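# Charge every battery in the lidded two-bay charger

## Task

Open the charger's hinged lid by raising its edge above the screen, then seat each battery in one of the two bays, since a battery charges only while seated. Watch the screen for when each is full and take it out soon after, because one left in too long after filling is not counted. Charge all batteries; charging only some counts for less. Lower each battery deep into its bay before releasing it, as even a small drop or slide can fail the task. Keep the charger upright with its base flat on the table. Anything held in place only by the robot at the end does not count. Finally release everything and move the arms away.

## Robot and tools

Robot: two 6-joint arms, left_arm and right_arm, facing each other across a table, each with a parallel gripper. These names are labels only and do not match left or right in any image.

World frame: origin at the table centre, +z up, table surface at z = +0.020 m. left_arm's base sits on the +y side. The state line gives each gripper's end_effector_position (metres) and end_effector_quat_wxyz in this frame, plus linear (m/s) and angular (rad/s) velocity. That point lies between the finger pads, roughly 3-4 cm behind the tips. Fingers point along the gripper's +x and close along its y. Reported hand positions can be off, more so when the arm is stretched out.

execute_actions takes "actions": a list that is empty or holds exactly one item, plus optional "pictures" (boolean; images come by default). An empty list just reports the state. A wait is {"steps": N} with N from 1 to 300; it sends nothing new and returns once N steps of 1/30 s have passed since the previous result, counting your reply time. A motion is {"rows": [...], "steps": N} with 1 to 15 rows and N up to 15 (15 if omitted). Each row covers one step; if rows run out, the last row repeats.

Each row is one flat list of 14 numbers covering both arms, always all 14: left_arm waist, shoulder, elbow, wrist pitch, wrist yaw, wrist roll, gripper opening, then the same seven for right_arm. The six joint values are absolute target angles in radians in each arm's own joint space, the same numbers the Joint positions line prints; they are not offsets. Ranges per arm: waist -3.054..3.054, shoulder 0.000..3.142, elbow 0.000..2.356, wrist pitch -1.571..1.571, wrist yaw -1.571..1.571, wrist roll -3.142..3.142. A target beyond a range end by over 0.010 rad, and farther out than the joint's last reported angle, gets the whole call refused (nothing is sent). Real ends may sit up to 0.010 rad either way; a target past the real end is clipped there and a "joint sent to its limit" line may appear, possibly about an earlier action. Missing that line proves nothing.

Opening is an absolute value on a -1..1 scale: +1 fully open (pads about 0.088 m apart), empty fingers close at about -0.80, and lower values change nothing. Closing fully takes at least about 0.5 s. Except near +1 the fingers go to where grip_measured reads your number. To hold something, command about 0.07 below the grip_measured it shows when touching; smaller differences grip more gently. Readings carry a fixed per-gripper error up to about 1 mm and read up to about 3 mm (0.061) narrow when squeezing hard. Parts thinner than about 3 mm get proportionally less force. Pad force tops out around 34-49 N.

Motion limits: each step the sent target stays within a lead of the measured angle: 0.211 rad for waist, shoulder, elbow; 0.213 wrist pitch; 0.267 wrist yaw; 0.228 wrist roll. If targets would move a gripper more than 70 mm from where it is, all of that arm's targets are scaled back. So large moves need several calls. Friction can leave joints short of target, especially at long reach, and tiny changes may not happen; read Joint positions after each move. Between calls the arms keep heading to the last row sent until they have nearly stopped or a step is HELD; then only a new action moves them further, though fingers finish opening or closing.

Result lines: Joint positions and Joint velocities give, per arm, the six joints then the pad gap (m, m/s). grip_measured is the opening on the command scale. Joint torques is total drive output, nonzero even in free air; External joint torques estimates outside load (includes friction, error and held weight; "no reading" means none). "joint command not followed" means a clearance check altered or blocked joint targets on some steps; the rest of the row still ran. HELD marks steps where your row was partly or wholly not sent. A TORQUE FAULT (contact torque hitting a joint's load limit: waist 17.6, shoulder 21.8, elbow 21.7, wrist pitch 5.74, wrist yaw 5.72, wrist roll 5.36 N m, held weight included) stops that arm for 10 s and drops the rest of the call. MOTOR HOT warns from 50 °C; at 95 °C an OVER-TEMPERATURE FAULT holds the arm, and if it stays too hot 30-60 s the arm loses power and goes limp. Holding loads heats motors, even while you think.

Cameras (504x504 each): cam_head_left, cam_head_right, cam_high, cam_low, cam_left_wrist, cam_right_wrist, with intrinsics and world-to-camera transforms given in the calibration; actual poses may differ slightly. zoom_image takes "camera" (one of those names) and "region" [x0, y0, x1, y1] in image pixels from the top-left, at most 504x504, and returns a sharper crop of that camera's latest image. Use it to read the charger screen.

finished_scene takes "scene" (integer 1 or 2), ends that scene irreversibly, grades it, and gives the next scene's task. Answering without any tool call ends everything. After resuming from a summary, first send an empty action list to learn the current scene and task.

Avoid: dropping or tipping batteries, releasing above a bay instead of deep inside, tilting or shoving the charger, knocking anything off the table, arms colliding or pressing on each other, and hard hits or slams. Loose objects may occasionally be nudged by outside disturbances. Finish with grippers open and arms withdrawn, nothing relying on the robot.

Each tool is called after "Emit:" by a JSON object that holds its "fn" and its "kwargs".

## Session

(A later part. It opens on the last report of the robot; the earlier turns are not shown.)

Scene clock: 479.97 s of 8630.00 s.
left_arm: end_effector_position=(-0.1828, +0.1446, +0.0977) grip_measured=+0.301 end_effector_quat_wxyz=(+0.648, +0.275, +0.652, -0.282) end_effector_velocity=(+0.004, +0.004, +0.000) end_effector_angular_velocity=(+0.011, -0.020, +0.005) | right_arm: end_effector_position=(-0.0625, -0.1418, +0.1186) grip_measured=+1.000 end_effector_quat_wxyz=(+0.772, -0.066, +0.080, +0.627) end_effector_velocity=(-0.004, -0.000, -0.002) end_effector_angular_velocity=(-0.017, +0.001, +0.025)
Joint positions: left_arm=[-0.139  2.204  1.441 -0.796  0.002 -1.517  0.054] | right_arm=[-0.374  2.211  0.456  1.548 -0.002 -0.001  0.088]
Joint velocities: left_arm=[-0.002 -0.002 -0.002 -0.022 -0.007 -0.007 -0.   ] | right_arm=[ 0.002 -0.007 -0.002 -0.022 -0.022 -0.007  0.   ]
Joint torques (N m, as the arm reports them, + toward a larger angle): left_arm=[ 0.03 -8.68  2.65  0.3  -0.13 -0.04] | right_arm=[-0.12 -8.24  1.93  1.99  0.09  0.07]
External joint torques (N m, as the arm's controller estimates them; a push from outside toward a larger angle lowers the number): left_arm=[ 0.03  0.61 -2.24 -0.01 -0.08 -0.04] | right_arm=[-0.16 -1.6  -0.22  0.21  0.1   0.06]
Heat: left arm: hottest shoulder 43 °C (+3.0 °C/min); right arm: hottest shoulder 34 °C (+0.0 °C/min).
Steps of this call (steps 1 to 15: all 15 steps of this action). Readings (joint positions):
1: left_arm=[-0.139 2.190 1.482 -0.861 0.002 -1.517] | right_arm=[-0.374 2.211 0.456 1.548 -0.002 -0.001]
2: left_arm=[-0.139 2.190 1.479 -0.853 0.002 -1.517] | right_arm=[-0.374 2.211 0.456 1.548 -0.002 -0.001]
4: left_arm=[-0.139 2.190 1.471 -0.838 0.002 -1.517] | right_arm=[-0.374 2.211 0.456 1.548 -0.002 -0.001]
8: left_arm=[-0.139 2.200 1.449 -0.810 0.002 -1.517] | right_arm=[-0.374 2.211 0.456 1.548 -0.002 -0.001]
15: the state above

Release and go to D.

Emit:
{"fn": "execute_actions", "kwargs": {"actions": [{"rows":[[-0.14,2.21,1.436,-0.793,0,-1.52,0.3,-0.375,2.2,0.45,1.55,0,0,1],[-0.14,2.21,1.436,-0.793,0,-1.52,0.36,-0.375,2.2,0.45,1.55,0,0,1],[-0.14,2.21,1.436,-0.793,0,-1.52,0.42,-0.375,2.2,0.45,1.55,0,0,1],[-0.14,2.21,1.436,-0.793,0,-1.52,0.5,-0.375,2.2,0.45,1.55,0,0,1],[-0.14,2.21,1.436,-0.793,0,-1.52,0.6,-0.375,2.2,0.45,1.55,0,0,1],[-0.14,2.21,1.436,-0.793,0,-1.52,0.6,-0.375,2.2,0.45,1.55,0,0,1],[-0.14,2.21,1.436,-0.793,0,-1.52,0.6,-0.375,2.2,0.45,1.55,0,0,1],[-0.14,2.19,1.44,-0.8,0,-1.52,0.6,-0.375,2.2,0.45,1.55,0,0,1],[-0.14,2.175,1.46,-0.83,0,-1.52,0.6,-0.375,2.2,0.45,1.55,0,0,1],[-0.14,2.16,1.49,-0.875,0,-1.52,0.6,-0.375,2.2,0.45,1.55,0,0,1],[-0.14,2.145,1.52,-0.92,0,-1.52,0.6,-0.375,2.2,0.45,1.55,0,0,1],[-0.14,2.13,1.55,-0.965,0,-1.52,0.6,-0.375,2.2,0.45,1.55,0,0,1],[-0.14,2.12,1.6,-1.04,0,-1.52,0.6,-0.375,2.2,0.45,1.55,0,0,1]],"steps":15}], "pictures": false}}

Emit:
{"fn": "execute_actions", "kwargs": {"actions": [{"rows":[[-0.16,2.13,1.64,-1.06,0,-1.7,0.6,-0.375,2.2,0.45,1.55,0,0,1],[-0.19,2.15,1.68,-1.08,0,-1.9,0.6,-0.375,2.2,0.45,1.55,0,0,1],[-0.22,2.17,1.72,-1.1,0,-2.1,0.6,-0.375,2.2,0.45,1.55,0,0,1],[-0.25,2.19,1.76,-1.12,0,-2.3,0.6,-0.375,2.2,0.45,1.55,0,0,1],[-0.28,2.21,1.8,-1.14,0,-2.5,0.6,-0.375,2.2,0.45,1.55,0,0,1],[-0.31,2.23,1.84,-1.16,0,-2.7,0.6,-0.375,2.2,0.45,1.55,0,0,1],[-0.34,2.25,1.88,-1.18,0,-2.9,0.6,-0.375,2.2,0.45,1.55,0,0,1],[-0.37,2.28,1.91,-1.19,0,-3.1,0.6,-0.375,2.2,0.45,1.55,0,0,1],[-0.4,2.3,1.93,-1.19,0,-3.14,0.6,-0.375,2.2,0.45,1.55,0,0,1]],"steps":15}], "pictures": false}}

Emit:
{"fn": "execute_actions", "kwargs": {"actions": [{"steps":12}], "pictures": false}}

Emit:
{"fn": "execute_actions", "kwargs": {"actions": [{"rows":[[-0.4,2.314,1.925,-1.172,0,-3.14,0.6,-0.375,2.2,0.45,1.55,0,0,1],[-0.4,2.328,1.919,-1.154,0,-3.14,0.6,-0.375,2.2,0.45,1.55,0,0,1],[-0.4,2.342,1.913,-1.136,0,-3.14,0.6,-0.375,2.2,0.45,1.55,0,0,1],[-0.4,2.356,1.908,-1.118,0,-3.14,0.6,-0.375,2.2,0.45,1.55,0,0,1],[-0.4,2.37,1.902,-1.1,0,-3.14,0.6,-0.375,2.2,0.45,1.55,0,0,1],[-0.4,2.384,1.896,-1.08,0,-3.14,0.6,-0.375,2.2,0.45,1.55,0,0,1],[-0.4,2.398,1.89,-1.062,0,-3.14,0.6,-0.375,2.2,0.45,1.55,0,0,1],[-0.4,2.41,1.885,-1.045,0,-3.14,0.6,-0.375,2.2,0.45,1.55,0,0,1]],"steps":15}]}}

Scene clock: 491.83 s of 8630.00 s.
left_arm: end_effector_position=(-0.1818, +0.1457, +0.1370) grip_measured=+0.594 end_effector_quat_wxyz=(+0.653, +0.289, +0.647, -0.268) end_effector_velocity=(-0.079, -0.085, +0.291) end_effector_angular_velocity=(-0.391, +0.358, +0.005) | right_arm: end_effector_position=(-0.0625, -0.1418, +0.1186) grip_measured=+1.000 end_effector_quat_wxyz=(+0.772, -0.066, +0.080, +0.627) end_effector_velocity=(-0.002, -0.000, +0.000) end_effector_angular_velocity=(+0.004, +0.008, +0.008)
Joint positions: left_arm=[-0.139  2.166  1.55  -0.985  0.002 -1.517  0.068] | right_arm=[-0.374  2.211  0.456  1.548 -0.002 -0.001  0.088]
Joint velocities: left_arm=[-0.002 -0.418  0.574 -0.462 -0.007 -0.007  0.002] | right_arm=[ 0.002  0.002 -0.002  0.007 -0.007  0.007  0.   ]
Joint torques (N m, as the arm reports them, + toward a larger angle): left_arm=[ -0.08 -12.6    4.77  -0.04  -0.16  -0.06] | right_arm=[-0.12 -8.24  1.94  1.99  0.09  0.07]
External joint torques (N m, as the arm's controller estimates them; a push from outside toward a larger angle lowers the number): left_arm=[-0.06 -3.6  -0.19 -0.17 -0.1  -0.06] | right_arm=[-0.14 -1.58 -0.22  0.19  0.09  0.06]
Heat: left arm: hottest shoulder 42 °C (+1.0 °C/min); right arm: hottest shoulder 34 °C (+0.0 °C/min).
Steps of this call (steps 1 to 15: the robot went on to your last target; steps 16 to 341: nothing new was sent; steps 342 to 356: all 15 steps of this action). Readings (joint positions):
342: left_arm=[-0.139 2.204 1.441 -0.795 0.002 -1.517] | right_arm=[-0.374 2.211 0.456 1.548 -0.002 -0.001]
343: left_arm=[-0.139 2.204 1.441 -0.795 0.002 -1.517] | right_arm=[-0.374 2.211 0.456 1.548 -0.002 -0.001]
345: left_arm=[-0.139 2.204 1.441 -0.795 0.002 -1.517] | right_arm=[-0.374 2.211 0.456 1.548 -0.002 -0.001]
349: left_arm=[-0.139 2.204 1.440 -0.794 0.002 -1.517] | right_arm=[-0.374 2.211 0.456 1.548 -0.002 -0.001]
356: the state above

Scene clock: 492.33 s of 8630.00 s.
left_arm: end_effector_position=(-0.2928, +0.2051, +0.1776) grip_measured=+0.597 end_effector_quat_wxyz=(-0.700, -0.048, -0.710, +0.052) end_effector_velocity=(+0.008, -0.011, -0.036) end_effector_angular_velocity=(+0.067, -0.074, +1.954) | right_arm: end_effector_position=(-0.0625, -0.1418, +0.1186) grip_measured=+1.000 end_effector_quat_wxyz=(+0.772, -0.066, +0.080, +0.627) end_effector_velocity=(-0.000, -0.002, -0.002) end_effector_angular_velocity=(-0.014, -0.006, -0.003)
Joint positions: left_arm=[-0.415  2.284  1.913 -1.186  0.004 -2.461  0.068] | right_arm=[-0.374  2.211  0.456  1.548 -0.002 -0.001  0.088]
Joint velocities: left_arm=[ 0.027  0.105  0.037 -0.022 -0.007 -1.927 -0.   ] | right_arm=[ 0.002 -0.002 -0.007 -0.007  0.007 -0.007  0.   ]
Joint torques (N m, as the arm reports them, + toward a larger angle): left_arm=[  1.78 -10.87   5.97   0.03  -0.2   -0.06] | right_arm=[-0.12 -8.24  1.93  1.99  0.09  0.07]
External joint torques (N m, as the arm's controller estimates them; a push from outside toward a larger angle lowers the number): left_arm=[ 0.29  0.16  0.1  -0.24 -0.06 -0.07] | right_arm=[-0.12 -1.62 -0.2   0.21  0.09  0.06]
Heat: left arm: hottest shoulder 42 °C (+1.0 °C/min); right arm: hottest shoulder 34 °C (+0.0 °C/min).
Steps of this call (steps 1 to 15: all 15 steps of this action). Readings (joint positions):
1: left_arm=[-0.141 2.154 1.573 -1.005 0.001 -1.553] | right_arm=[-0.374 2.211 0.456 1.548 -0.002 -0.001]
2: left_arm=[-0.144 2.148 1.602 -1.029 -0.001 -1.618] | right_arm=[-0.374 2.211 0.456 1.548 -0.002 -0.001]
4: left_arm=[-0.170 2.150 1.670 -1.067 -0.003 -1.748] | right_arm=[-0.374 2.211 0.456 1.548 -0.002 -0.001]
8: left_arm=[-0.283 2.204 1.820 -1.145 -0.003 -2.007] | right_arm=[-0.374 2.211 0.456 1.548 -0.002 -0.001]
15: the state above

Scene clock: 492.73 s of 8630.00 s.
left_arm: end_effector_position=(-0.2905, +0.1983, +0.1782) grip_measured=+0.598 end_effector_quat_wxyz=(-0.678, +0.181, -0.690, -0.179) end_effector_velocity=(+0.003, +0.004, -0.001) end_effector_angular_velocity=(+0.024, -0.012, +0.400) | right_arm: end_effector_position=(-0.0625, -0.1418, +0.1186) grip_measured=+1.000 end_effector_quat_wxyz=(+0.772, -0.066, +0.080, +0.627) end_effector_velocity=(+0.002, -0.001, -0.002) end_effector_angular_velocity=(-0.019, -0.005, -0.008)
Joint positions: left_arm=[-0.4    2.288  1.923 -1.189  0.002 -3.102  0.068] | right_arm=[-0.374  2.211  0.456  1.548 -0.002 -0.001  0.088]
Joint velocities: left_arm=[-0.002  0.002  0.002 -0.022  0.007 -0.403 -0.   ] | right_arm=[-0.002 -0.007 -0.002 -0.022  0.007 -0.007  0.   ]
Joint torques (N m, as the arm reports them, + toward a larger angle): left_arm=[  0.02 -10.37   5.3    0.04  -0.09  -0.06] | right_arm=[-0.13 -8.24  1.93  1.99  0.09  0.07]
External joint torques (N m, as the arm's controller estimates them; a push from outside toward a larger angle lowers the number): left_arm=[-0.03 -0.12 -0.1  -0.18 -0.1  -0.04] | right_arm=[-0.11 -1.63 -0.21  0.22  0.08  0.06]
Heat: left arm: hottest shoulder 42 °C (+1.0 °C/min); right arm: hottest shoulder 34 °C (+0.0 °C/min).
Steps of this call (steps 1 to 12: the robot went on to your last target). Readings (joint positions):
1: left_arm=[-0.413 2.287 1.914 -1.187 0.004 -2.526] | right_arm=[-0.374 2.211 0.456 1.548 -0.002 -0.001]
2: left_arm=[-0.409 2.288 1.915 -1.187 0.003 -2.591] | right_arm=[-0.374 2.211 0.456 1.548 -0.002 -0.001]
4: left_arm=[-0.403 2.288 1.918 -1.188 0.002 -2.720] | right_arm=[-0.374 2.211 0.456 1.548 -0.002 -0.001]
8: left_arm=[-0.400 2.288 1.923 -1.188 0.002 -2.979] | right_arm=[-0.374 2.211 0.456 1.548 -0.002 -0.001]
12: the state above

Scene clock: 493.23 s of 8630.00 s.
left_arm: end_effector_position=(-0.2997, +0.1926, +0.1185) grip_measured=+0.598 end_effector_quat_wxyz=(-0.680, +0.191, -0.681, -0.192) end_effector_velocity=(-0.010, -0.004, +0.000) end_effector_angular_velocity=(-0.033, +0.040, +0.000) | right_arm: end_effector_position=(-0.0625, -0.1418, +0.1186) grip_measured=+1.000 end_effector_quat_wxyz=(+0.772, -0.066, +0.080, +0.627) end_effector_velocity=(-0.004, +0.001, -0.003) end_effector_angular_velocity=(-0.017, +0.001, +0.025)
Joint positions: left_arm=[-0.4    2.405  1.886 -1.05   0.002 -3.136  0.068] | right_arm=[-0.374  2.211  0.456  1.548 -0.002 -0.001  0.088]
Joint velocities: left_arm=[-0.007 -0.002 -0.002  0.051 -0.007 -0.007 -0.   ] | right_arm=[ 0.002 -0.002  0.002 -0.022 -0.022 -0.007  0.   ]
Joint torques (N m, as the arm reports them, + toward a larger angle): left_arm=[  0.04 -11.48   4.23   0.22  -0.08  -0.07] | right_arm=[-0.11 -8.24  1.94  1.99  0.09  0.07]
External joint torques (N m, as the arm's controller estimates them; a push from outside toward a larger angle lowers the number): left_arm=[ 0.1  -0.46 -1.22 -0.01 -0.09 -0.07] | right_arm=[-0.14 -1.64 -0.22  0.23  0.09  0.06]
Heat: left arm: hottest shoulder 42 °C (+1.0 °C/min); right arm: hottest shoulder 34 °C (+0.0 °C/min).
Steps of this call (steps 1 to 15: all 15 steps of this action). Readings (joint positions):
1: left_arm=[-0.400 2.289 1.923 -1.188 0.002 -3.112] | right_arm=[-0.374 2.211 0.456 1.548 -0.002 -0.001]
2: left_arm=[-0.400 2.292 1.923 -1.183 0.002 -3.120] | right_arm=[-0.374 2.211 0.456 1.548 -0.002 -0.001]
4: left_arm=[-0.400 2.304 1.923 -1.153 0.002 -3.128] | right_arm=[-0.374 2.211 0.456 1.548 -0.002 -0.001]
8: left_arm=[-0.400 2.354 1.908 -1.088 0.002 -3.134] | right_arm=[-0.374 2.211 0.456 1.548 -0.002 -0.001]
15: the state above
camera_calibration (this result's frames):
cam_left_wrist: T_world_to_cam=[[0.563279, -0.825757, 0.0290042, 0.325359], [-0.788288, -0.526538, 0.318371, -0.14433], [-0.247626, -0.202196, -0.947522, 0.155953], [0, 0, 0, 1]] pos_world=[-0.258424, 0.224205, 0.184282]
cam_right_wrist: T_world_to_cam=[[0.984517, -0.175254, -0.00338027, 0.0488646], [-0.099268, -0.541551, -0.834786, 0.0441847], [0.144469, 0.822197, -0.550564, 0.264452], [0, 0, 0, 1]] pos_world=[-0.0819272, -0.18494, 0.182648]

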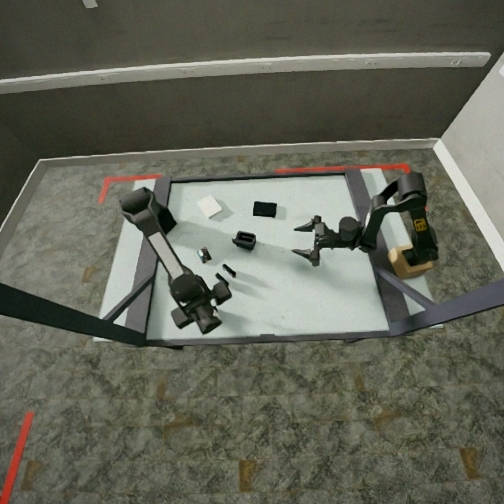

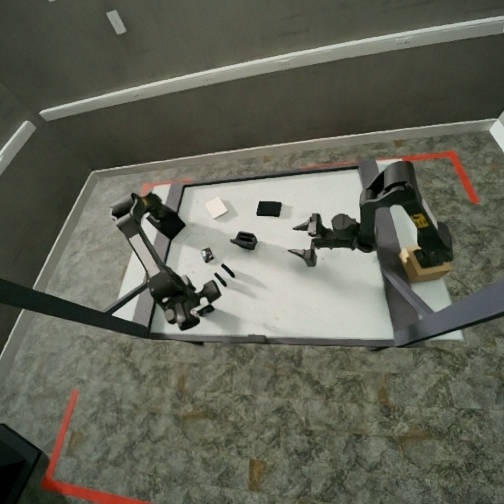

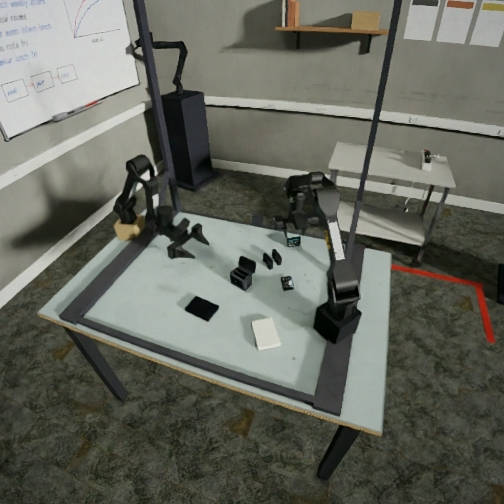

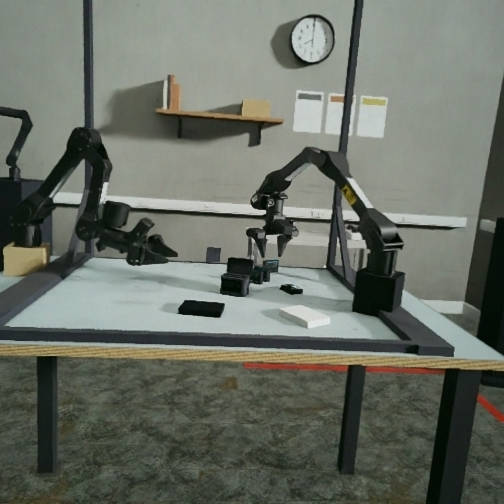

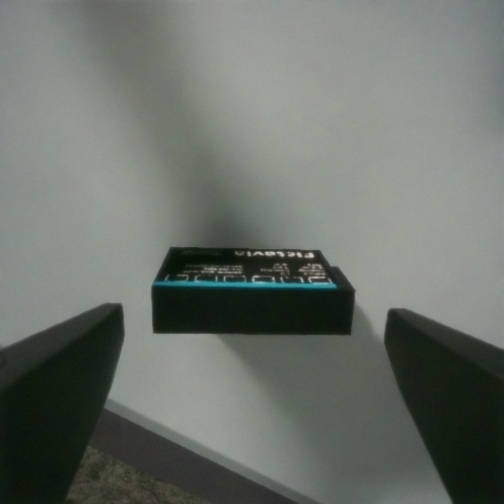

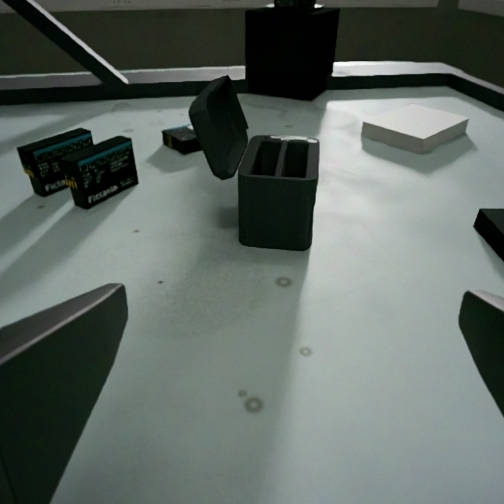

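Emit:
{"fn": "execute_actions", "kwargs": {"actions": [{"rows":[[-0.4,2.416,1.88,-1.036,0,-3.14,0.55,-0.375,2.2,0.45,1.55,0,0,1],[-0.4,2.422,1.874,-1.026,0,-3.14,0.5,-0.375,2.2,0.45,1.55,0,0,1],[-0.4,2.428,1.869,-1.017,0,-3.14,0.5,-0.375,2.2,0.45,1.55,0,0,1],[-0.4,2.434,1.863,-1.007,0,-3.14,0.5,-0.375,2.2,0.45,1.55,0,0,1],[-0.4,2.439,1.858,-0.997,0,-3.14,0.5,-0.375,2.2,0.45,1.55,0,0,1],[-0.4,2.444,1.853,-0.988,0,-3.14,0.5,-0.375,2.2,0.45,1.55,0,0,1]],"steps":15}]}}

Scene clock: 496.10 s of 8630.00 s.
left_arm: end_effector_position=(-0.3008, +0.1920, +0.0996) grip_measured=+0.503 end_effector_quat_wxyz=(-0.679, +0.191, -0.682, -0.192) end_effector_velocity=(+0.001, +0.003, +0.000) end_effector_angular_velocity=(+0.010, -0.002, -0.010) | right_arm: end_effector_position=(-0.0625, -0.1418, +0.1186) grip_measured=+1.000 end_effector_quat_wxyz=(+0.772, -0.066, +0.080, +0.627) end_effector_velocity=(-0.000, -0.001, -0.001) end_effector_angular_velocity=(-0.008, -0.004, +0.006)
Joint positions: left_arm=[-0.4    2.432  1.857 -0.991  0.002 -3.136  0.064] | right_arm=[-0.374  2.211  0.456  1.548 -0.002 -0.001  0.088]
Joint velocities: left_arm=[-0.002 -0.002 -0.002 -0.007  0.007  0.007 -0.   ] | right_arm=[-0.002 -0.002 -0.002 -0.007 -0.007 -0.007  0.   ]
Joint torques (N m, as the arm reports them, + toward a larger angle): left_arm=[  0.07 -10.89   3.68   0.24  -0.07  -0.06] | right_arm=[-0.11 -8.25  1.93  1.99  0.09  0.07]
External joint torques (N m, as the arm's controller estimates them; a push from outside toward a larger angle lowers the number): left_arm=[ 0.16 -0.16 -1.46  0.05 -0.08 -0.06] | right_arm=[-0.11 -1.67 -0.2   0.23  0.09  0.06]
Heat: left arm: hottest shoulder 43 °C (+1.0 °C/min); right arm: hottest shoulder 34 °C (+0.0 °C/min).
Steps of this call (steps 1 to 15: the robot went on to your last target; steps 16 to 71: nothing new was sent; steps 72 to 86: all 15 steps of this action). Readings (joint positions):
72: left_arm=[-0.400 2.405 1.886 -1.045 0.002 -3.136] | right_arm=[-0.374 2.211 0.456 1.548 -0.002 -0.001]
73: left_arm=[-0.400 2.405 1.884 -1.041 0.002 -3.136] | right_arm=[-0.374 2.211 0.456 1.548 -0.002 -0.001]
75: left_arm=[-0.400 2.406 1.880 -1.027 0.002 -3.136] | right_arm=[-0.374 2.211 0.456 1.548 -0.002 -0.001]
79: left_arm=[-0.400 2.419 1.866 -0.999 0.002 -3.136] | right_arm=[-0.374 2.211 0.456 1.548 -0.002 -0.001]
86: the state above
camera_calibration (this result's frames):
cam_left_wrist: T_world_to_cam=[[0.563364, -0.825705, 0.0288525, 0.325989], [-0.787354, -0.525959, 0.321622, -0.139622], [-0.25039, -0.203907, -0.946428, 0.13711], [0, 0, 0, 1]] pos_world=[-0.259252, 0.223693, 0.165264]
cam_right_wrist: T_world_to_cam=[[0.984517, -0.175254, -0.00338027, 0.0488646], [-0.099268, -0.541551, -0.834786, 0.0441847], [0.144469, 0.822197, -0.550564, 0.264452], [0, 0, 0, 1]] pos_world=[-0.0819272, -0.18494, 0.182648]

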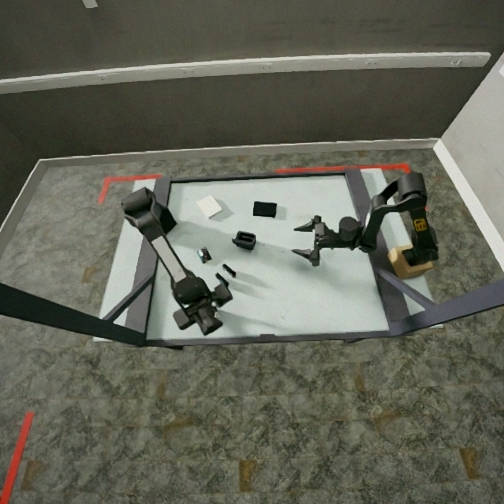

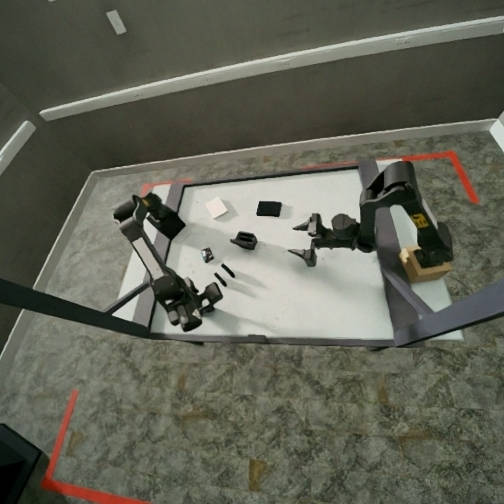

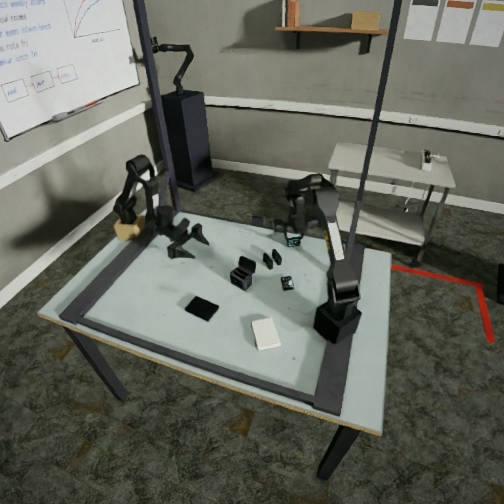

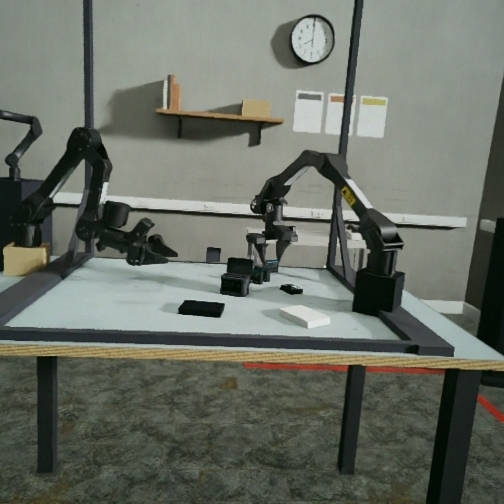

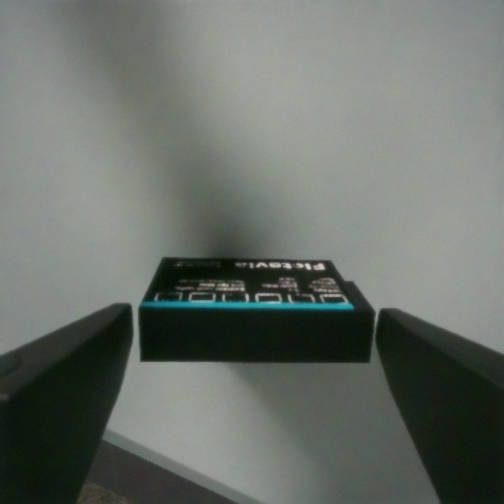

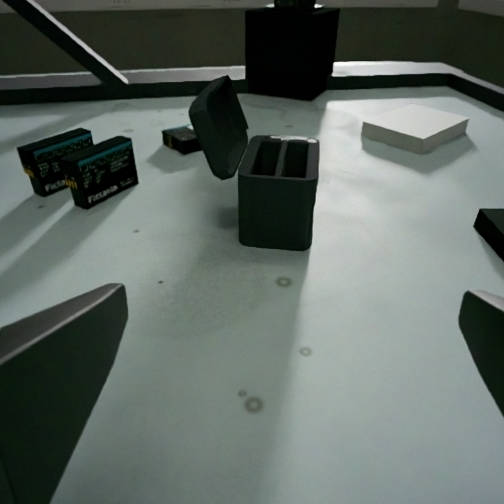

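Emit:
{"fn": "execute_actions", "kwargs": {"actions": [{"rows":[[-0.4,2.444,1.853,-0.988,0,-3.14,0.44,-0.375,2.2,0.45,1.55,0,0,1],[-0.4,2.444,1.853,-0.988,0,-3.14,0.39,-0.375,2.2,0.45,1.55,0,0,1],[-0.4,2.444,1.853,-0.988,0,-3.14,0.35,-0.375,2.2,0.45,1.55,0,0,1],[-0.4,2.444,1.853,-0.988,0,-3.14,0.31,-0.375,2.2,0.45,1.55,0,0,1],[-0.4,2.444,1.853,-0.988,0,-3.14,0.245,-0.375,2.2,0.45,1.55,0,0,1],[-0.4,2.444,1.853,-0.988,0,-3.14,0.245,-0.375,2.2,0.45,1.55,0,0,1],[-0.4,2.444,1.853,-0.988,0,-3.14,0.245,-0.375,2.2,0.45,1.55,0,0,1],[-0.4,2.444,1.853,-0.988,0,-3.14,0.245,-0.375,2.2,0.45,1.55,0,0,1],[-0.4,2.444,1.853,-0.988,0,-3.14,0.245,-0.375,2.2,0.45,1.55,0,0,1],[-0.4,2.42,1.857,-0.995,0,-3.14,0.245,-0.375,2.2,0.45,1.55,0,0,1],[-0.4,2.405,1.857,-1.01,0,-3.14,0.245,-0.375,2.2,0.45,1.55,0,0,1],[-0.4,2.39,1.857,-1.025,0,-3.14,0.245,-0.375,2.2,0.45,1.55,0,0,1],[-0.4,2.37,1.857,-1.045,0,-3.14,0.245,-0.375,2.2,0.45,1.55,0,0,1],[-0.4,2.35,1.857,-1.065,0,-3.14,0.245,-0.375,2.2,0.45,1.55,0,0,1],[-0.4,2.33,1.857,-1.085,0,-3.14,0.245,-0.375,2.2,0.45,1.55,0,0,1]],"steps":15}], "pictures": false}}

Emit:
{"fn": "execute_actions", "kwargs": {"actions": [{"rows":[[-0.4,2.31,1.855,-1.1,0,-3.0,0.245,-0.375,2.2,0.45,1.55,0,0,1],[-0.4,2.285,1.85,-1.12,0,-2.9,0.245,-0.375,2.2,0.45,1.55,0,0,1],[-0.4,2.26,1.845,-1.14,0,-2.8,0.245,-0.375,2.2,0.45,1.55,0,0,1],[-0.4,2.235,1.84,-1.16,0,-2.7,0.245,-0.375,2.2,0.45,1.55,0,0,1],[-0.4,2.21,1.835,-1.18,0,-2.6,0.245,-0.375,2.2,0.45,1.55,0,0,1],[-0.4,2.185,1.83,-1.2,0,-2.5,0.245,-0.375,2.2,0.45,1.55,0,0,1],[-0.4,2.16,1.825,-1.22,0,-2.4,0.245,-0.375,2.2,0.45,1.55,0,0,1],[-0.38,2.135,1.82,-1.24,0,-2.3,0.245,-0.375,2.2,0.45,1.55,0,0,1],[-0.35,2.11,1.815,-1.26,0,-2.2,0.245,-0.375,2.2,0.45,1.55,0,0,1],[-0.31,2.085,1.81,-1.28,0,-2.1,0.245,-0.375,2.2,0.45,1.55,0,0,1],[-0.27,2.06,1.81,-1.3,0,-2.0,0.245,-0.375,2.2,0.45,1.55,0,0,1],[-0.23,2.04,1.81,-1.31,0,-1.9,0.245,-0.375,2.2,0.45,1.55,0,0,1],[-0.19,2.04,1.81,-1.31,0,-1.8,0.245,-0.375,2.2,0.45,1.55,0,0,1],[-0.15,2.04,1.81,-1.31,0,-1.7,0.245,-0.375,2.2,0.45,1.55,0,0,1],[-0.11,2.04,1.81,-1.31,0,-1.6,0.245,-0.375,2.2,0.45,1.55,0,0,1]],"steps":15}], "pictures": false}}

Emit:
{"fn": "execute_actions", "kwargs": {"actions": [{"rows":[[-0.07,2.04,1.81,-1.31,0,-1.515,0.245,-0.375,2.2,0.45,1.55,0,0,1],[-0.03,2.04,1.81,-1.31,0,-1.515,0.245,-0.375,2.2,0.45,1.55,0,0,1],[0.01,2.04,1.81,-1.31,0,-1.515,0.245,-0.375,2.2,0.45,1.55,0,0,1],[0.05,2.04,1.81,-1.31,0,-1.515,0.245,-0.375,2.2,0.45,1.55,0,0,1],[0.09,2.04,1.81,-1.31,0,-1.515,0.245,-0.375,2.2,0.45,1.55,0,0,1],[0.13,2.04,1.81,-1.31,0,-1.515,0.245,-0.375,2.2,0.45,1.55,0,0,1],[0.17,2.04,1.81,-1.31,0,-1.515,0.245,-0.375,2.2,0.45,1.55,0,0,1],[0.21,2.04,1.81,-1.31,0,-1.515,0.245,-0.375,2.2,0.45,1.55,0,0,1],[0.245,2.04,1.81,-1.31,0,-1.515,0.245,-0.375,2.2,0.45,1.55,0,0,1],[0.275,2.04,1.81,-1.31,0,-1.515,0.245,-0.375,2.2,0.45,1.55,0,0,1],[0.3,2.04,1.81,-1.31,0,-1.515,0.245,-0.375,2.2,0.45,1.55,0,0,1],[0.317,2.04,1.81,-1.31,0,-1.515,0.245,-0.375,2.2,0.45,1.55,0,0,1],[0.327,2.04,1.81,-1.31,0,-1.515,0.245,-0.375,2.2,0.45,1.55,0,0,1]],"steps":15}], "pictures": false}}

Emit:
{"fn": "execute_actions", "kwargs": {"actions": [{"rows":[[0.327,2.046,1.785,-1.285,0,-1.515,0.245,-0.375,2.2,0.45,1.55,0,0,1],[0.327,2.053,1.76,-1.258,0,-1.515,0.245,-0.375,2.2,0.45,1.55,0,0,1],[0.327,2.06,1.735,-1.23,0,-1.515,0.245,-0.375,2.2,0.45,1.55,0,0,1],[0.327,2.067,1.71,-1.2,0,-1.515,0.245,-0.375,2.2,0.45,1.55,0,0,1],[0.327,2.075,1.685,-1.17,0,-1.515,0.245,-0.375,2.2,0.45,1.55,0,0,1],[0.327,2.083,1.66,-1.14,0,-1.515,0.245,-0.375,2.2,0.45,1.55,0,0,1],[0.327,2.091,1.635,-1.11,0,-1.515,0.245,-0.375,2.2,0.45,1.55,0,0,1],[0.327,2.1,1.612,-1.08,0,-1.515,0.245,-0.375,2.2,0.45,1.55,0,0,1],[0.327,2.108,1.593,-1.055,0,-1.515,0.245,-0.375,2.2,0.45,1.55,0,0,1],[0.327,2.114,1.579,-1.038,0,-1.515,0.245,-0.375,2.2,0.45,1.55,0,0,1]],"steps":15}], "pictures": false}}

Emit:
{"fn": "execute_actions", "kwargs": {"actions": [{"steps":10}]}}

Emit:
{"fn": "zoom_image", "kwargs": {"camera": "cam_right_wrist", "region": [215, 60, 355, 200]}}

Scene clock: 515.47 s of 8630.00 s.
left_arm: end_effector_position=(-0.2931, +0.1967, +0.1096) grip_measured=+0.312 end_effector_quat_wxyz=(-0.689, +0.188, -0.672, -0.195) end_effector_velocity=(+0.062, +0.039, +0.147) end_effector_angular_velocity=(+0.082, -0.147, +0.005) | right_arm: end_effector_position=(-0.0625, -0.1418, +0.1186) grip_measured=+1.000 end_effector_quat_wxyz=(+0.772, -0.066, +0.080, +0.627) end_effector_velocity=(-0.000, -0.001, -0.001) end_effector_angular_velocity=(-0.005, +0.010, +0.003)
Joint positions: left_arm=[-0.4    2.409  1.856 -1.044  0.002 -3.136  0.054] | right_arm=[-0.374  2.211  0.456  1.548 -0.002 -0.001  0.088]
Joint velocities: left_arm=[-0.002 -0.349 -0.027 -0.491 -0.007 -0.007 -0.   ] | right_arm=[-0.002 -0.002 -0.002 -0.007 -0.007  0.007  0.   ]
Joint torques (N m, as the arm reports them, + toward a larger angle): left_arm=[  0.09 -17.55   4.54   0.    -0.07  -0.06] | right_arm=[-0.11 -8.25  1.93  1.99  0.09  0.07]
External joint torques (N m, as the arm's controller estimates them; a push from outside toward a larger angle lowers the number): left_arm=[ 0.18 -5.14 -1.47 -0.2  -0.09 -0.06] | right_arm=[-0.11 -1.64 -0.21  0.22  0.09  0.06]
Heat: left arm: hottest shoulder 45 °C (+3.0 °C/min); right arm: hottest shoulder 34 °C (+0.0 °C/min).
Steps of this call (steps 1 to 15: the robot went on to your last target; steps 16 to 566: nothing new was sent; steps 567 to 581: all 15 steps of this action). Readings (joint positions):
567: left_arm=[-0.400 2.432 1.857 -0.990 0.002 -3.136] | right_arm=[-0.374 2.211 0.456 1.548 -0.002 -0.001]
568: left_arm=[-0.400 2.432 1.857 -0.990 0.002 -3.136] | right_arm=[-0.374 2.211 0.456 1.548 -0.002 -0.001]
570: left_arm=[-0.400 2.432 1.857 -0.990 0.002 -3.136] | right_arm=[-0.374 2.211 0.456 1.548 -0.002 -0.001]
574: left_arm=[-0.400 2.432 1.857 -0.989 0.002 -3.136] | right_arm=[-0.374 2.211 0.456 1.548 -0.002 -0.001]
581: the state above

Scene clock: 515.97 s of 8630.00 s.
left_arm: end_effector_position=(-0.2111, +0.1633, +0.2424) grip_measured=+0.312 end_effector_quat_wxyz=(-0.695, -0.061, -0.713, +0.076) end_effector_velocity=(+0.384, -0.394, +0.122) end_effector_angular_velocity=(-0.250, +0.105, -0.569) | right_arm: end_effector_position=(-0.0625, -0.1418, +0.1186) grip_measured=+1.000 end_effector_quat_wxyz=(+0.772, -0.066, +0.080, +0.627) end_effector_velocity=(-0.002, -0.000, -0.001) end_effector_angular_velocity=(-0.008, -0.001, +0.021)
Joint positions: left_arm=[-0.221  2.065  1.821 -1.294  0.005 -2.214  0.054] | right_arm=[-0.374  2.211  0.456  1.548 -0.002 -0.001  0.088]
Joint velocities: left_arm=[ 1.341 -0.32  -0.002 -0.081 -0.051  1.912 -0.   ] | right_arm=[-0.002 -0.002 -0.002 -0.007 -0.022 -0.007  0.   ]
Joint torques (N m, as the arm reports them, + toward a larger angle): left_arm=[  0.62 -10.39   3.37  -0.05  -0.2    0.13] | right_arm=[-0.11 -8.25  1.93  1.99  0.09  0.07]
External joint torques (N m, as the arm's controller estimates them; a push from outside toward a larger angle lowers the number): left_arm=[ 0.49 -2.72 -1.33 -0.19 -0.15  0.13] | right_arm=[-0.2  -1.61 -0.22  0.21  0.11  0.06]
Heat: left arm: hottest shoulder 45 °C (+3.0 °C/min); right arm: hottest shoulder 34 °C (+0.0 °C/min).
Steps of this call (steps 1 to 15: all 15 steps of this action). Readings (joint positions):
1: left_arm=[-0.400 2.395 1.855 -1.060 0.002 -3.112] | right_arm=[-0.374 2.211 0.456 1.548 -0.002 -0.001]
2: left_arm=[-0.400 2.377 1.854 -1.076 0.002 -3.057] | right_arm=[-0.374 2.211 0.456 1.548 -0.002 -0.001]
4: left_arm=[-0.400 2.330 1.850 -1.111 0.002 -2.927] | right_arm=[-0.374 2.211 0.456 1.548 -0.002 -0.001]
8: left_arm=[-0.399 2.216 1.838 -1.188 0.002 -2.668] | right_arm=[-0.374 2.211 0.456 1.548 -0.002 -0.001]
15: the state above

Scene clock: 516.47 s of 8630.00 s.
left_arm: end_effector_position=(-0.0255, +0.0509, +0.2457) grip_measured=+0.312 end_effector_quat_wxyz=(-0.697, -0.108, -0.697, +0.127) end_effector_velocity=(+0.139, -0.035, -0.003) end_effector_angular_velocity=(+0.023, -0.034, +0.211) | right_arm: end_effector_position=(-0.0625, -0.1418, +0.1186) grip_measured=+1.000 end_effector_quat_wxyz=(+0.772, -0.066, +0.080, +0.627) end_effector_velocity=(+0.003, -0.003, -0.004) end_effector_angular_velocity=(-0.023, -0.004, -0.013)
Joint positions: left_arm=[ 0.322  2.051  1.814 -1.308 -0.004 -1.531  0.054] | right_arm=[-0.374  2.211  0.456  1.548 -0.002 -0.001  0.088]
Joint velocities: left_arm=[ 0.349  0.002 -0.007 -0.022 -0.022  0.139 -0.   ] | right_arm=[-0.007 -0.007 -0.007 -0.022  0.007 -0.007  0.   ]
Joint torques (N m, as the arm reports them, + toward a larger angle): left_arm=[ -2.57 -11.59   3.95   0.07   0.07   0.22] | right_arm=[-0.12 -8.25  1.92  1.99  0.09  0.07]
External joint torques (N m, as the arm's controller estimates them; a push from outside toward a larger angle lowers the number): left_arm=[-0.26 -2.68 -1.54 -0.23 -0.06  0.21] | right_arm=[-0.07 -1.68 -0.18  0.24  0.08  0.06]
Heat: left arm: hottest shoulder 45 °C (+3.0 °C/min); right arm: hottest shoulder 34 °C (+0.0 °C/min).
Steps of this call (steps 1 to 15: all 15 steps of this action). Readings (joint positions):
1: left_arm=[-0.176 2.057 1.821 -1.296 0.003 -2.149] | right_arm=[-0.374 2.211 0.456 1.548 -0.002 -0.001]
2: left_arm=[-0.131 2.052 1.821 -1.300 0.002 -2.084] | right_arm=[-0.374 2.211 0.456 1.548 -0.002 -0.001]
4: left_arm=[-0.047 2.051 1.820 -1.304 0.001 -1.955] | right_arm=[-0.374 2.211 0.456 1.548 -0.002 -0.001]
8: left_arm=[0.110 2.051 1.814 -1.307 0.001 -1.696] | right_arm=[-0.374 2.211 0.456 1.548 -0.002 -0.001]
15: the state above

Scene clock: 516.97 s of 8630.00 s.
left_arm: end_effector_position=(-0.0223, +0.0536, +0.1659) grip_measured=+0.312 end_effector_quat_wxyz=(-0.698, -0.122, -0.696, +0.118) end_effector_velocity=(-0.005, -0.001, -0.024) end_effector_angular_velocity=(-0.019, +0.013, +0.000) | right_arm: end_effector_position=(-0.0625, -0.1418, +0.1186) grip_measured=+1.000 end_effector_quat_wxyz=(+0.772, -0.066, +0.080, +0.627) end_effector_velocity=(+0.002, -0.001, -0.001) end_effector_angular_velocity=(-0.006, +0.007, -0.011)
Joint positions: left_arm=[ 0.328  2.111  1.584 -1.05  -0.002 -1.519  0.054] | right_arm=[-0.374  2.211  0.456  1.548 -0.002 -0.001  0.088]
Joint velocities: left_arm=[-0.007  0.017 -0.071  0.11   0.007 -0.007 -0.   ] | right_arm=[-0.002 -0.002 -0.002 -0.007  0.007  0.007  0.   ]
Joint torques (N m, as the arm reports them, + toward a larger angle): left_arm=[ -0.06 -10.31   4.49   0.36   0.02   0.12] | right_arm=[-0.11 -8.24  1.94  1.99  0.08  0.07]
External joint torques (N m, as the arm's controller estimates them; a push from outside toward a larger angle lowers the number): left_arm=[ 0.01 -0.05 -1.58  0.    0.08  0.12] | right_arm=[-0.1  -1.61 -0.22  0.21  0.08  0.06]
Heat: left arm: hottest shoulder 45 °C (+3.0 °C/min); right arm: hottest shoulder 34 °C (+0.0 °C/min).
Steps of this call (steps 1 to 15: all 15 steps of this action). Readings (joint positions):
1: left_arm=[0.331 2.051 1.811 -1.305 -0.004 -1.527] | right_arm=[-0.374 2.211 0.456 1.548 -0.002 -0.001]
2: left_arm=[0.334 2.051 1.802 -1.295 -0.004 -1.524] | right_arm=[-0.374 2.211 0.456 1.548 -0.002 -0.001]
4: left_arm=[0.332 2.051 1.770 -1.254 -0.003 -1.521] | right_arm=[-0.374 2.211 0.456 1.548 -0.002 -0.001]
8: left_arm=[0.328 2.065 1.677 -1.152 -0.002 -1.519] | right_arm=[-0.374 2.211 0.456 1.548 -0.002 -0.001]
15: the state above

Scene clock: 517.30 s of 8630.00 s.
left_arm: end_effector_position=(-0.0228, +0.0519, +0.1652) grip_measured=+0.312 end_effector_quat_wxyz=(-0.698, -0.119, -0.696, +0.121) end_effector_velocity=(+0.003, +0.002, -0.002) end_effector_angular_velocity=(+0.010, -0.010, +0.024) | right_arm: end_effector_position=(-0.0625, -0.1418, +0.1186) grip_measured=+1.000 end_effector_quat_wxyz=(+0.772, -0.066, +0.080, +0.627) end_effector_velocity=(-0.000, -0.000, +0.002) end_effector_angular_velocity=(+0.009, +0.007, +0.003)
Joint positions: left_arm=[ 0.328  2.111  1.582 -1.039 -0.002 -1.518  0.054] | right_arm=[-0.374  2.211  0.456  1.548 -0.002 -0.001  0.088]
Joint velocities: left_arm=[ 0.002  0.002 -0.002 -0.007 -0.007 -0.022  0.   ] | right_arm=[-0.002 -0.002 -0.002  0.007 -0.007  0.007  0.   ]
Joint torques (N m, as the arm reports them, + toward a larger angle): left_arm=[ -0.14 -10.02   3.85   0.21  -0.02   0.15] | right_arm=[-0.11 -8.25  1.94  1.99  0.09  0.07]
External joint torques (N m, as the arm's controller estimates them; a push from outside toward a larger angle lowers the number): left_arm=[-0.2  -0.99 -1.38 -0.04  0.04  0.15] | right_arm=[-0.08 -1.61 -0.22  0.21  0.09  0.06]
Heat: left arm: hottest shoulder 45 °C (+3.0 °C/min); right arm: hottest shoulder 34 °C (+0.0 °C/min).
Steps of this call (steps 1 to 10: the robot went on to your last target). Readings (joint positions):
1: left_arm=[0.328 2.111 1.582 -1.047 -0.002 -1.519] | right_arm=[-0.374 2.211 0.456 1.548 -0.002 -0.001]
2: left_arm=[0.328 2.111 1.582 -1.044 -0.002 -1.519] | right_arm=[-0.374 2.211 0.456 1.548 -0.002 -0.001]
4: left_arm=[0.328 2.111 1.582 -1.040 -0.002 -1.518] | right_arm=[-0.374 2.211 0.456 1.548 -0.002 -0.001]
8: left_arm=[0.328 2.111 1.582 -1.040 -0.002 -1.518] | right_arm=[-0.374 2.211 0.456 1.548 -0.002 -0.001]
10: the state above
camera_calibration (this result's frames):
cam_left_wrist: T_world_to_cam=[[-0.286447, -0.957523, 0.0331202, 0.0385734], [-0.906148, 0.281983, 0.315248, -0.0591068], [-0.311197, 0.0602903, -0.948431, 0.225493], [0, 0, 0, 1]] pos_world=[0.0276626, 0.040007, 0.231221]
cam_right_wrist: T_world_to_cam=[[0.984517, -0.175254, -0.00338027, 0.0488646], [-0.099268, -0.541551, -0.834786, 0.0441847], [0.144469, 0.822197, -0.550564, 0.264452], [0, 0, 0, 1]] pos_world=[-0.0819272, -0.18494, 0.182648]

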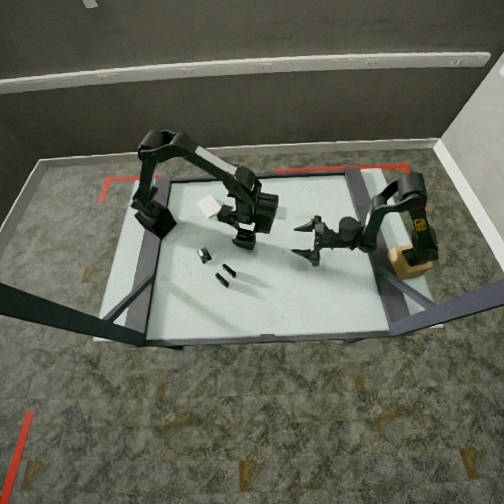

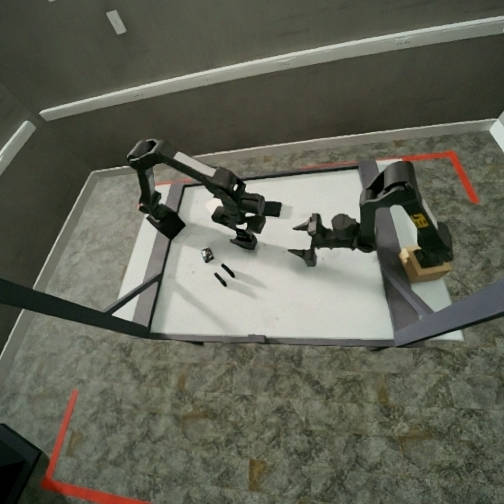

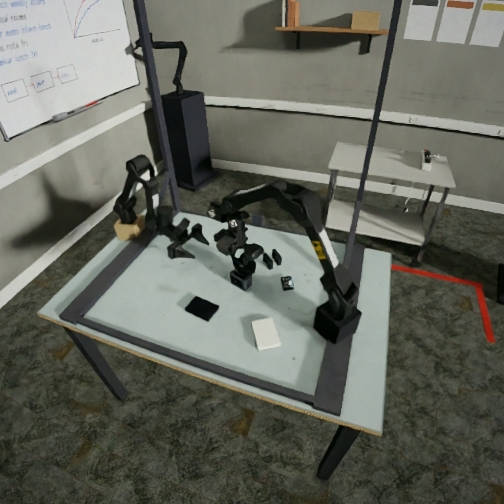

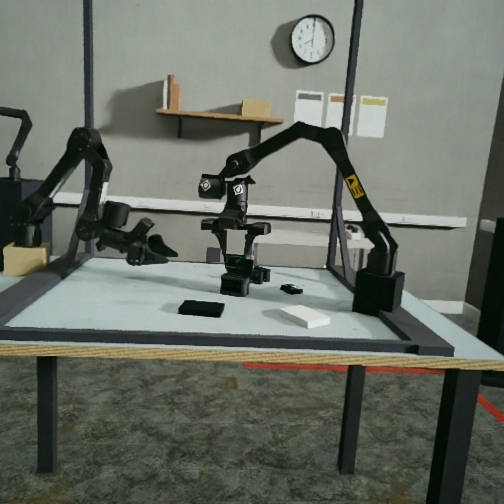

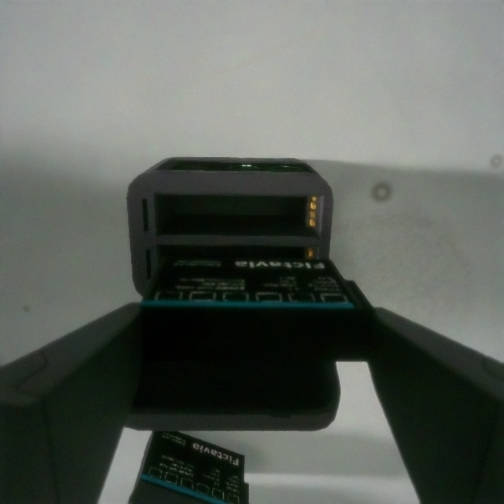

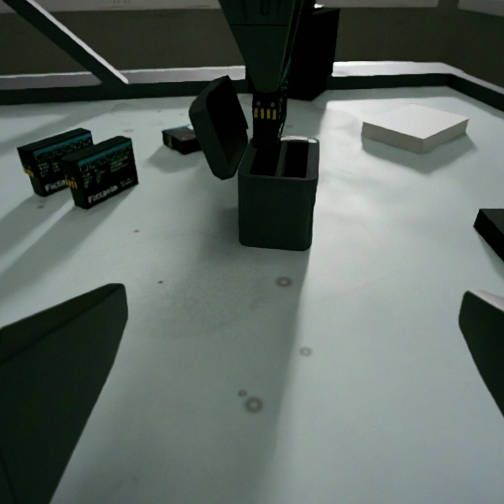

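Region (215, 60, 355, 200) of cam_right_wrist's 504x504 image, scaled by 3.600, with more detail than that image has.

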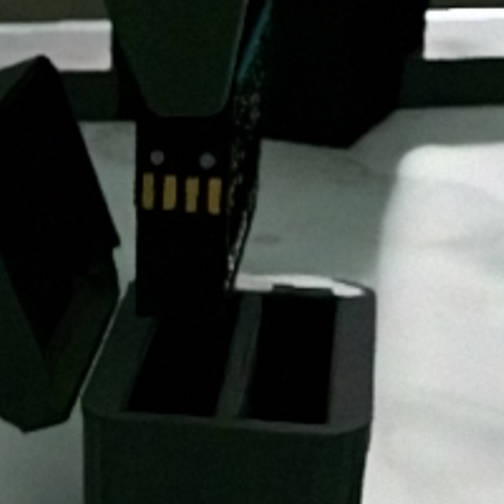

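Emit:
{"fn": "execute_actions", "kwargs": {"actions": [{"rows":[[0.325,2.095,1.57,-1.035,0,-1.515,0.245,-0.375,2.2,0.45,1.55,0,0,1],[0.325,2.09,1.56,-1.03,0,-1.515,0.245,-0.375,2.2,0.45,1.55,0,0,1],[0.325,2.088,1.55,-1.022,0,-1.515,0.245,-0.375,2.2,0.45,1.55,0,0,1],[0.325,2.088,1.54,-1.012,0,-1.515,0.245,-0.375,2.2,0.45,1.55,0,0,1],[0.325,2.088,1.535,-1.006,0,-1.515,0.245,-0.375,2.2,0.45,1.55,0,0,1]],"steps":15}]}}

Emit:
{"fn": "zoom_image", "kwargs": {"camera": "cam_right_wrist", "region": [215, 60, 355, 200]}}

Scene clock: 522.50 s of 8630.00 s.
left_arm: end_effector_position=(-0.0213, +0.0568, +0.1570) grip_measured=+0.312 end_effector_quat_wxyz=(-0.698, -0.121, -0.696, +0.119) end_effector_velocity=(-0.000, +0.006, -0.001) end_effector_angular_velocity=(+0.028, -0.001, +0.005) | right_arm: end_effector_position=(-0.0625, -0.1418, +0.1186) grip_measured=+1.000 end_effector_quat_wxyz=(+0.772, -0.066, +0.080, +0.627) end_effector_velocity=(+0.001, -0.002, -0.006) end_effector_angular_velocity=(-0.027, +0.000, +0.001)
Joint positions: left_arm=[ 0.328  2.107  1.54  -1.008 -0.002 -1.518  0.054] | right_arm=[-0.374  2.211  0.456  1.548 -0.002 -0.001  0.088]
Joint velocities: left_arm=[-0.002  0.002 -0.002 -0.022  0.007 -0.007 -0.   ] | right_arm=[-0.007  0.002 -0.002 -0.022 -0.007 -0.007  0.   ]
Joint torques (N m, as the arm reports them, + toward a larger angle): left_arm=[ -0.35 -12.52   3.72   0.25   0.     0.15] | right_arm=[-0.12 -8.24  1.94  1.99  0.09  0.07]
External joint torques (N m, as the arm's controller estimates them; a push from outside toward a larger angle lowers the number): left_arm=[-0.35 -3.52 -1.51  0.    0.06  0.15] | right_arm=[-0.08 -1.63 -0.21  0.22  0.08  0.06]
Heat: left arm: hottest shoulder 45 °C (+3.0 °C/min); right arm: hottest shoulder 34 °C (+0.0 °C/min).
Steps of this call (steps 1 to 30: the robot went on to your last target; steps 31 to 141: nothing new was sent; steps 142 to 156: all 15 steps of this action). Readings (joint positions):
142: left_arm=[0.328 2.111 1.581 -1.039 -0.002 -1.518] | right_arm=[-0.374 2.211 0.456 1.548 -0.002 -0.001]
143: left_arm=[0.328 2.111 1.578 -1.036 -0.002 -1.518] | right_arm=[-0.374 2.211 0.456 1.548 -0.002 -0.001]
145: left_arm=[0.328 2.108 1.566 -1.028 -0.002 -1.518] | right_arm=[-0.374 2.211 0.456 1.548 -0.002 -0.001]
149: left_arm=[0.328 2.107 1.544 -1.013 -0.002 -1.518] | right_arm=[-0.374 2.211 0.456 1.548 -0.002 -0.001]
156: the state above
camera_calibration (this result's frames):
cam_left_wrist: T_world_to_cam=[[-0.286497, -0.957689, 0.0274007, 0.0448617], [-0.906661, 0.280253, 0.315317, -0.0564874], [-0.309655, 0.0654941, -0.948591, 0.217563], [0, 0, 0, 1]] pos_world=[0.0290074, 0.0445452, 0.222961]
cam_right_wrist: T_world_to_cam=[[0.984517, -0.175254, -0.00338027, 0.0488646], [-0.099268, -0.541551, -0.834786, 0.0441847], [0.144469, 0.822197, -0.550564, 0.264452], [0, 0, 0, 1]] pos_world=[-0.0819272, -0.18494, 0.182648]

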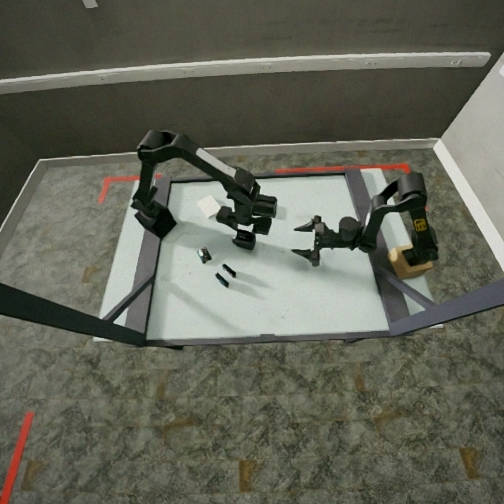

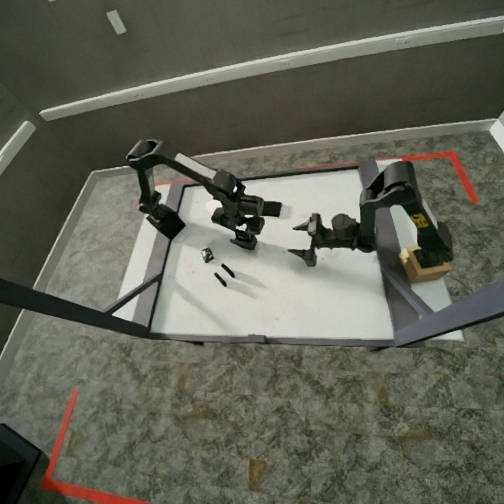

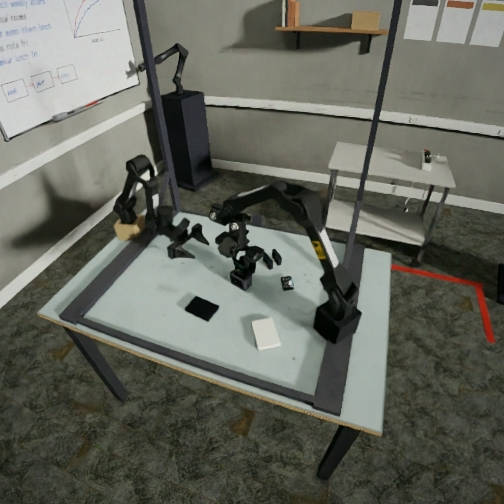

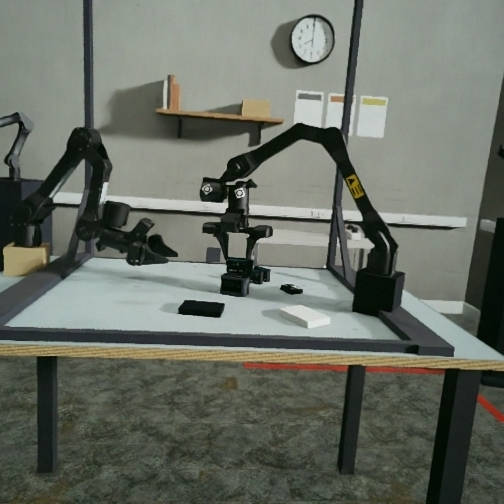

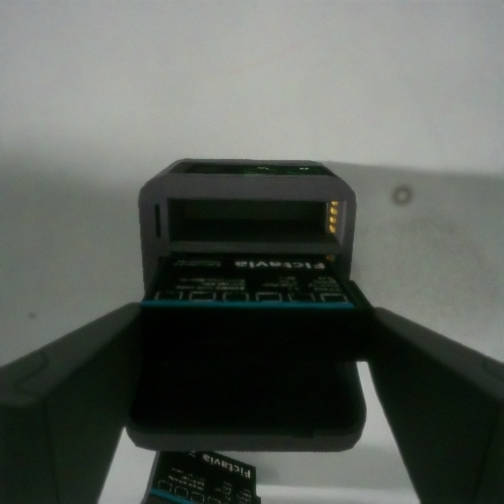

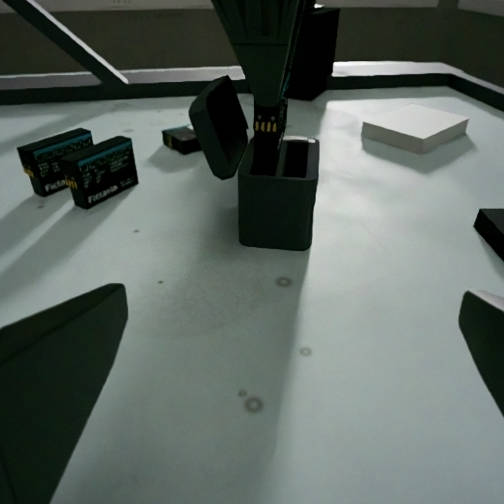

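Region (215, 60, 355, 200) of cam_right_wrist's 504x504 image, scaled by 3.600, with more detail than that image has.

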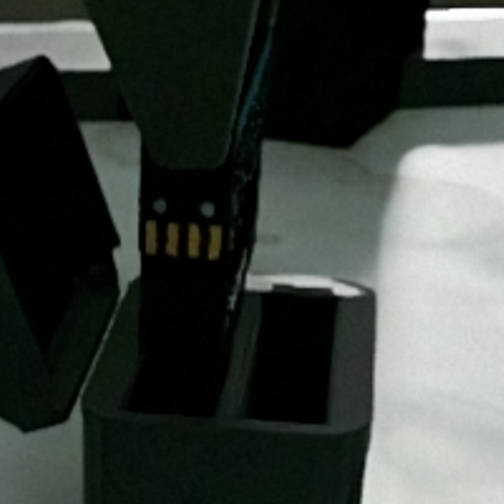

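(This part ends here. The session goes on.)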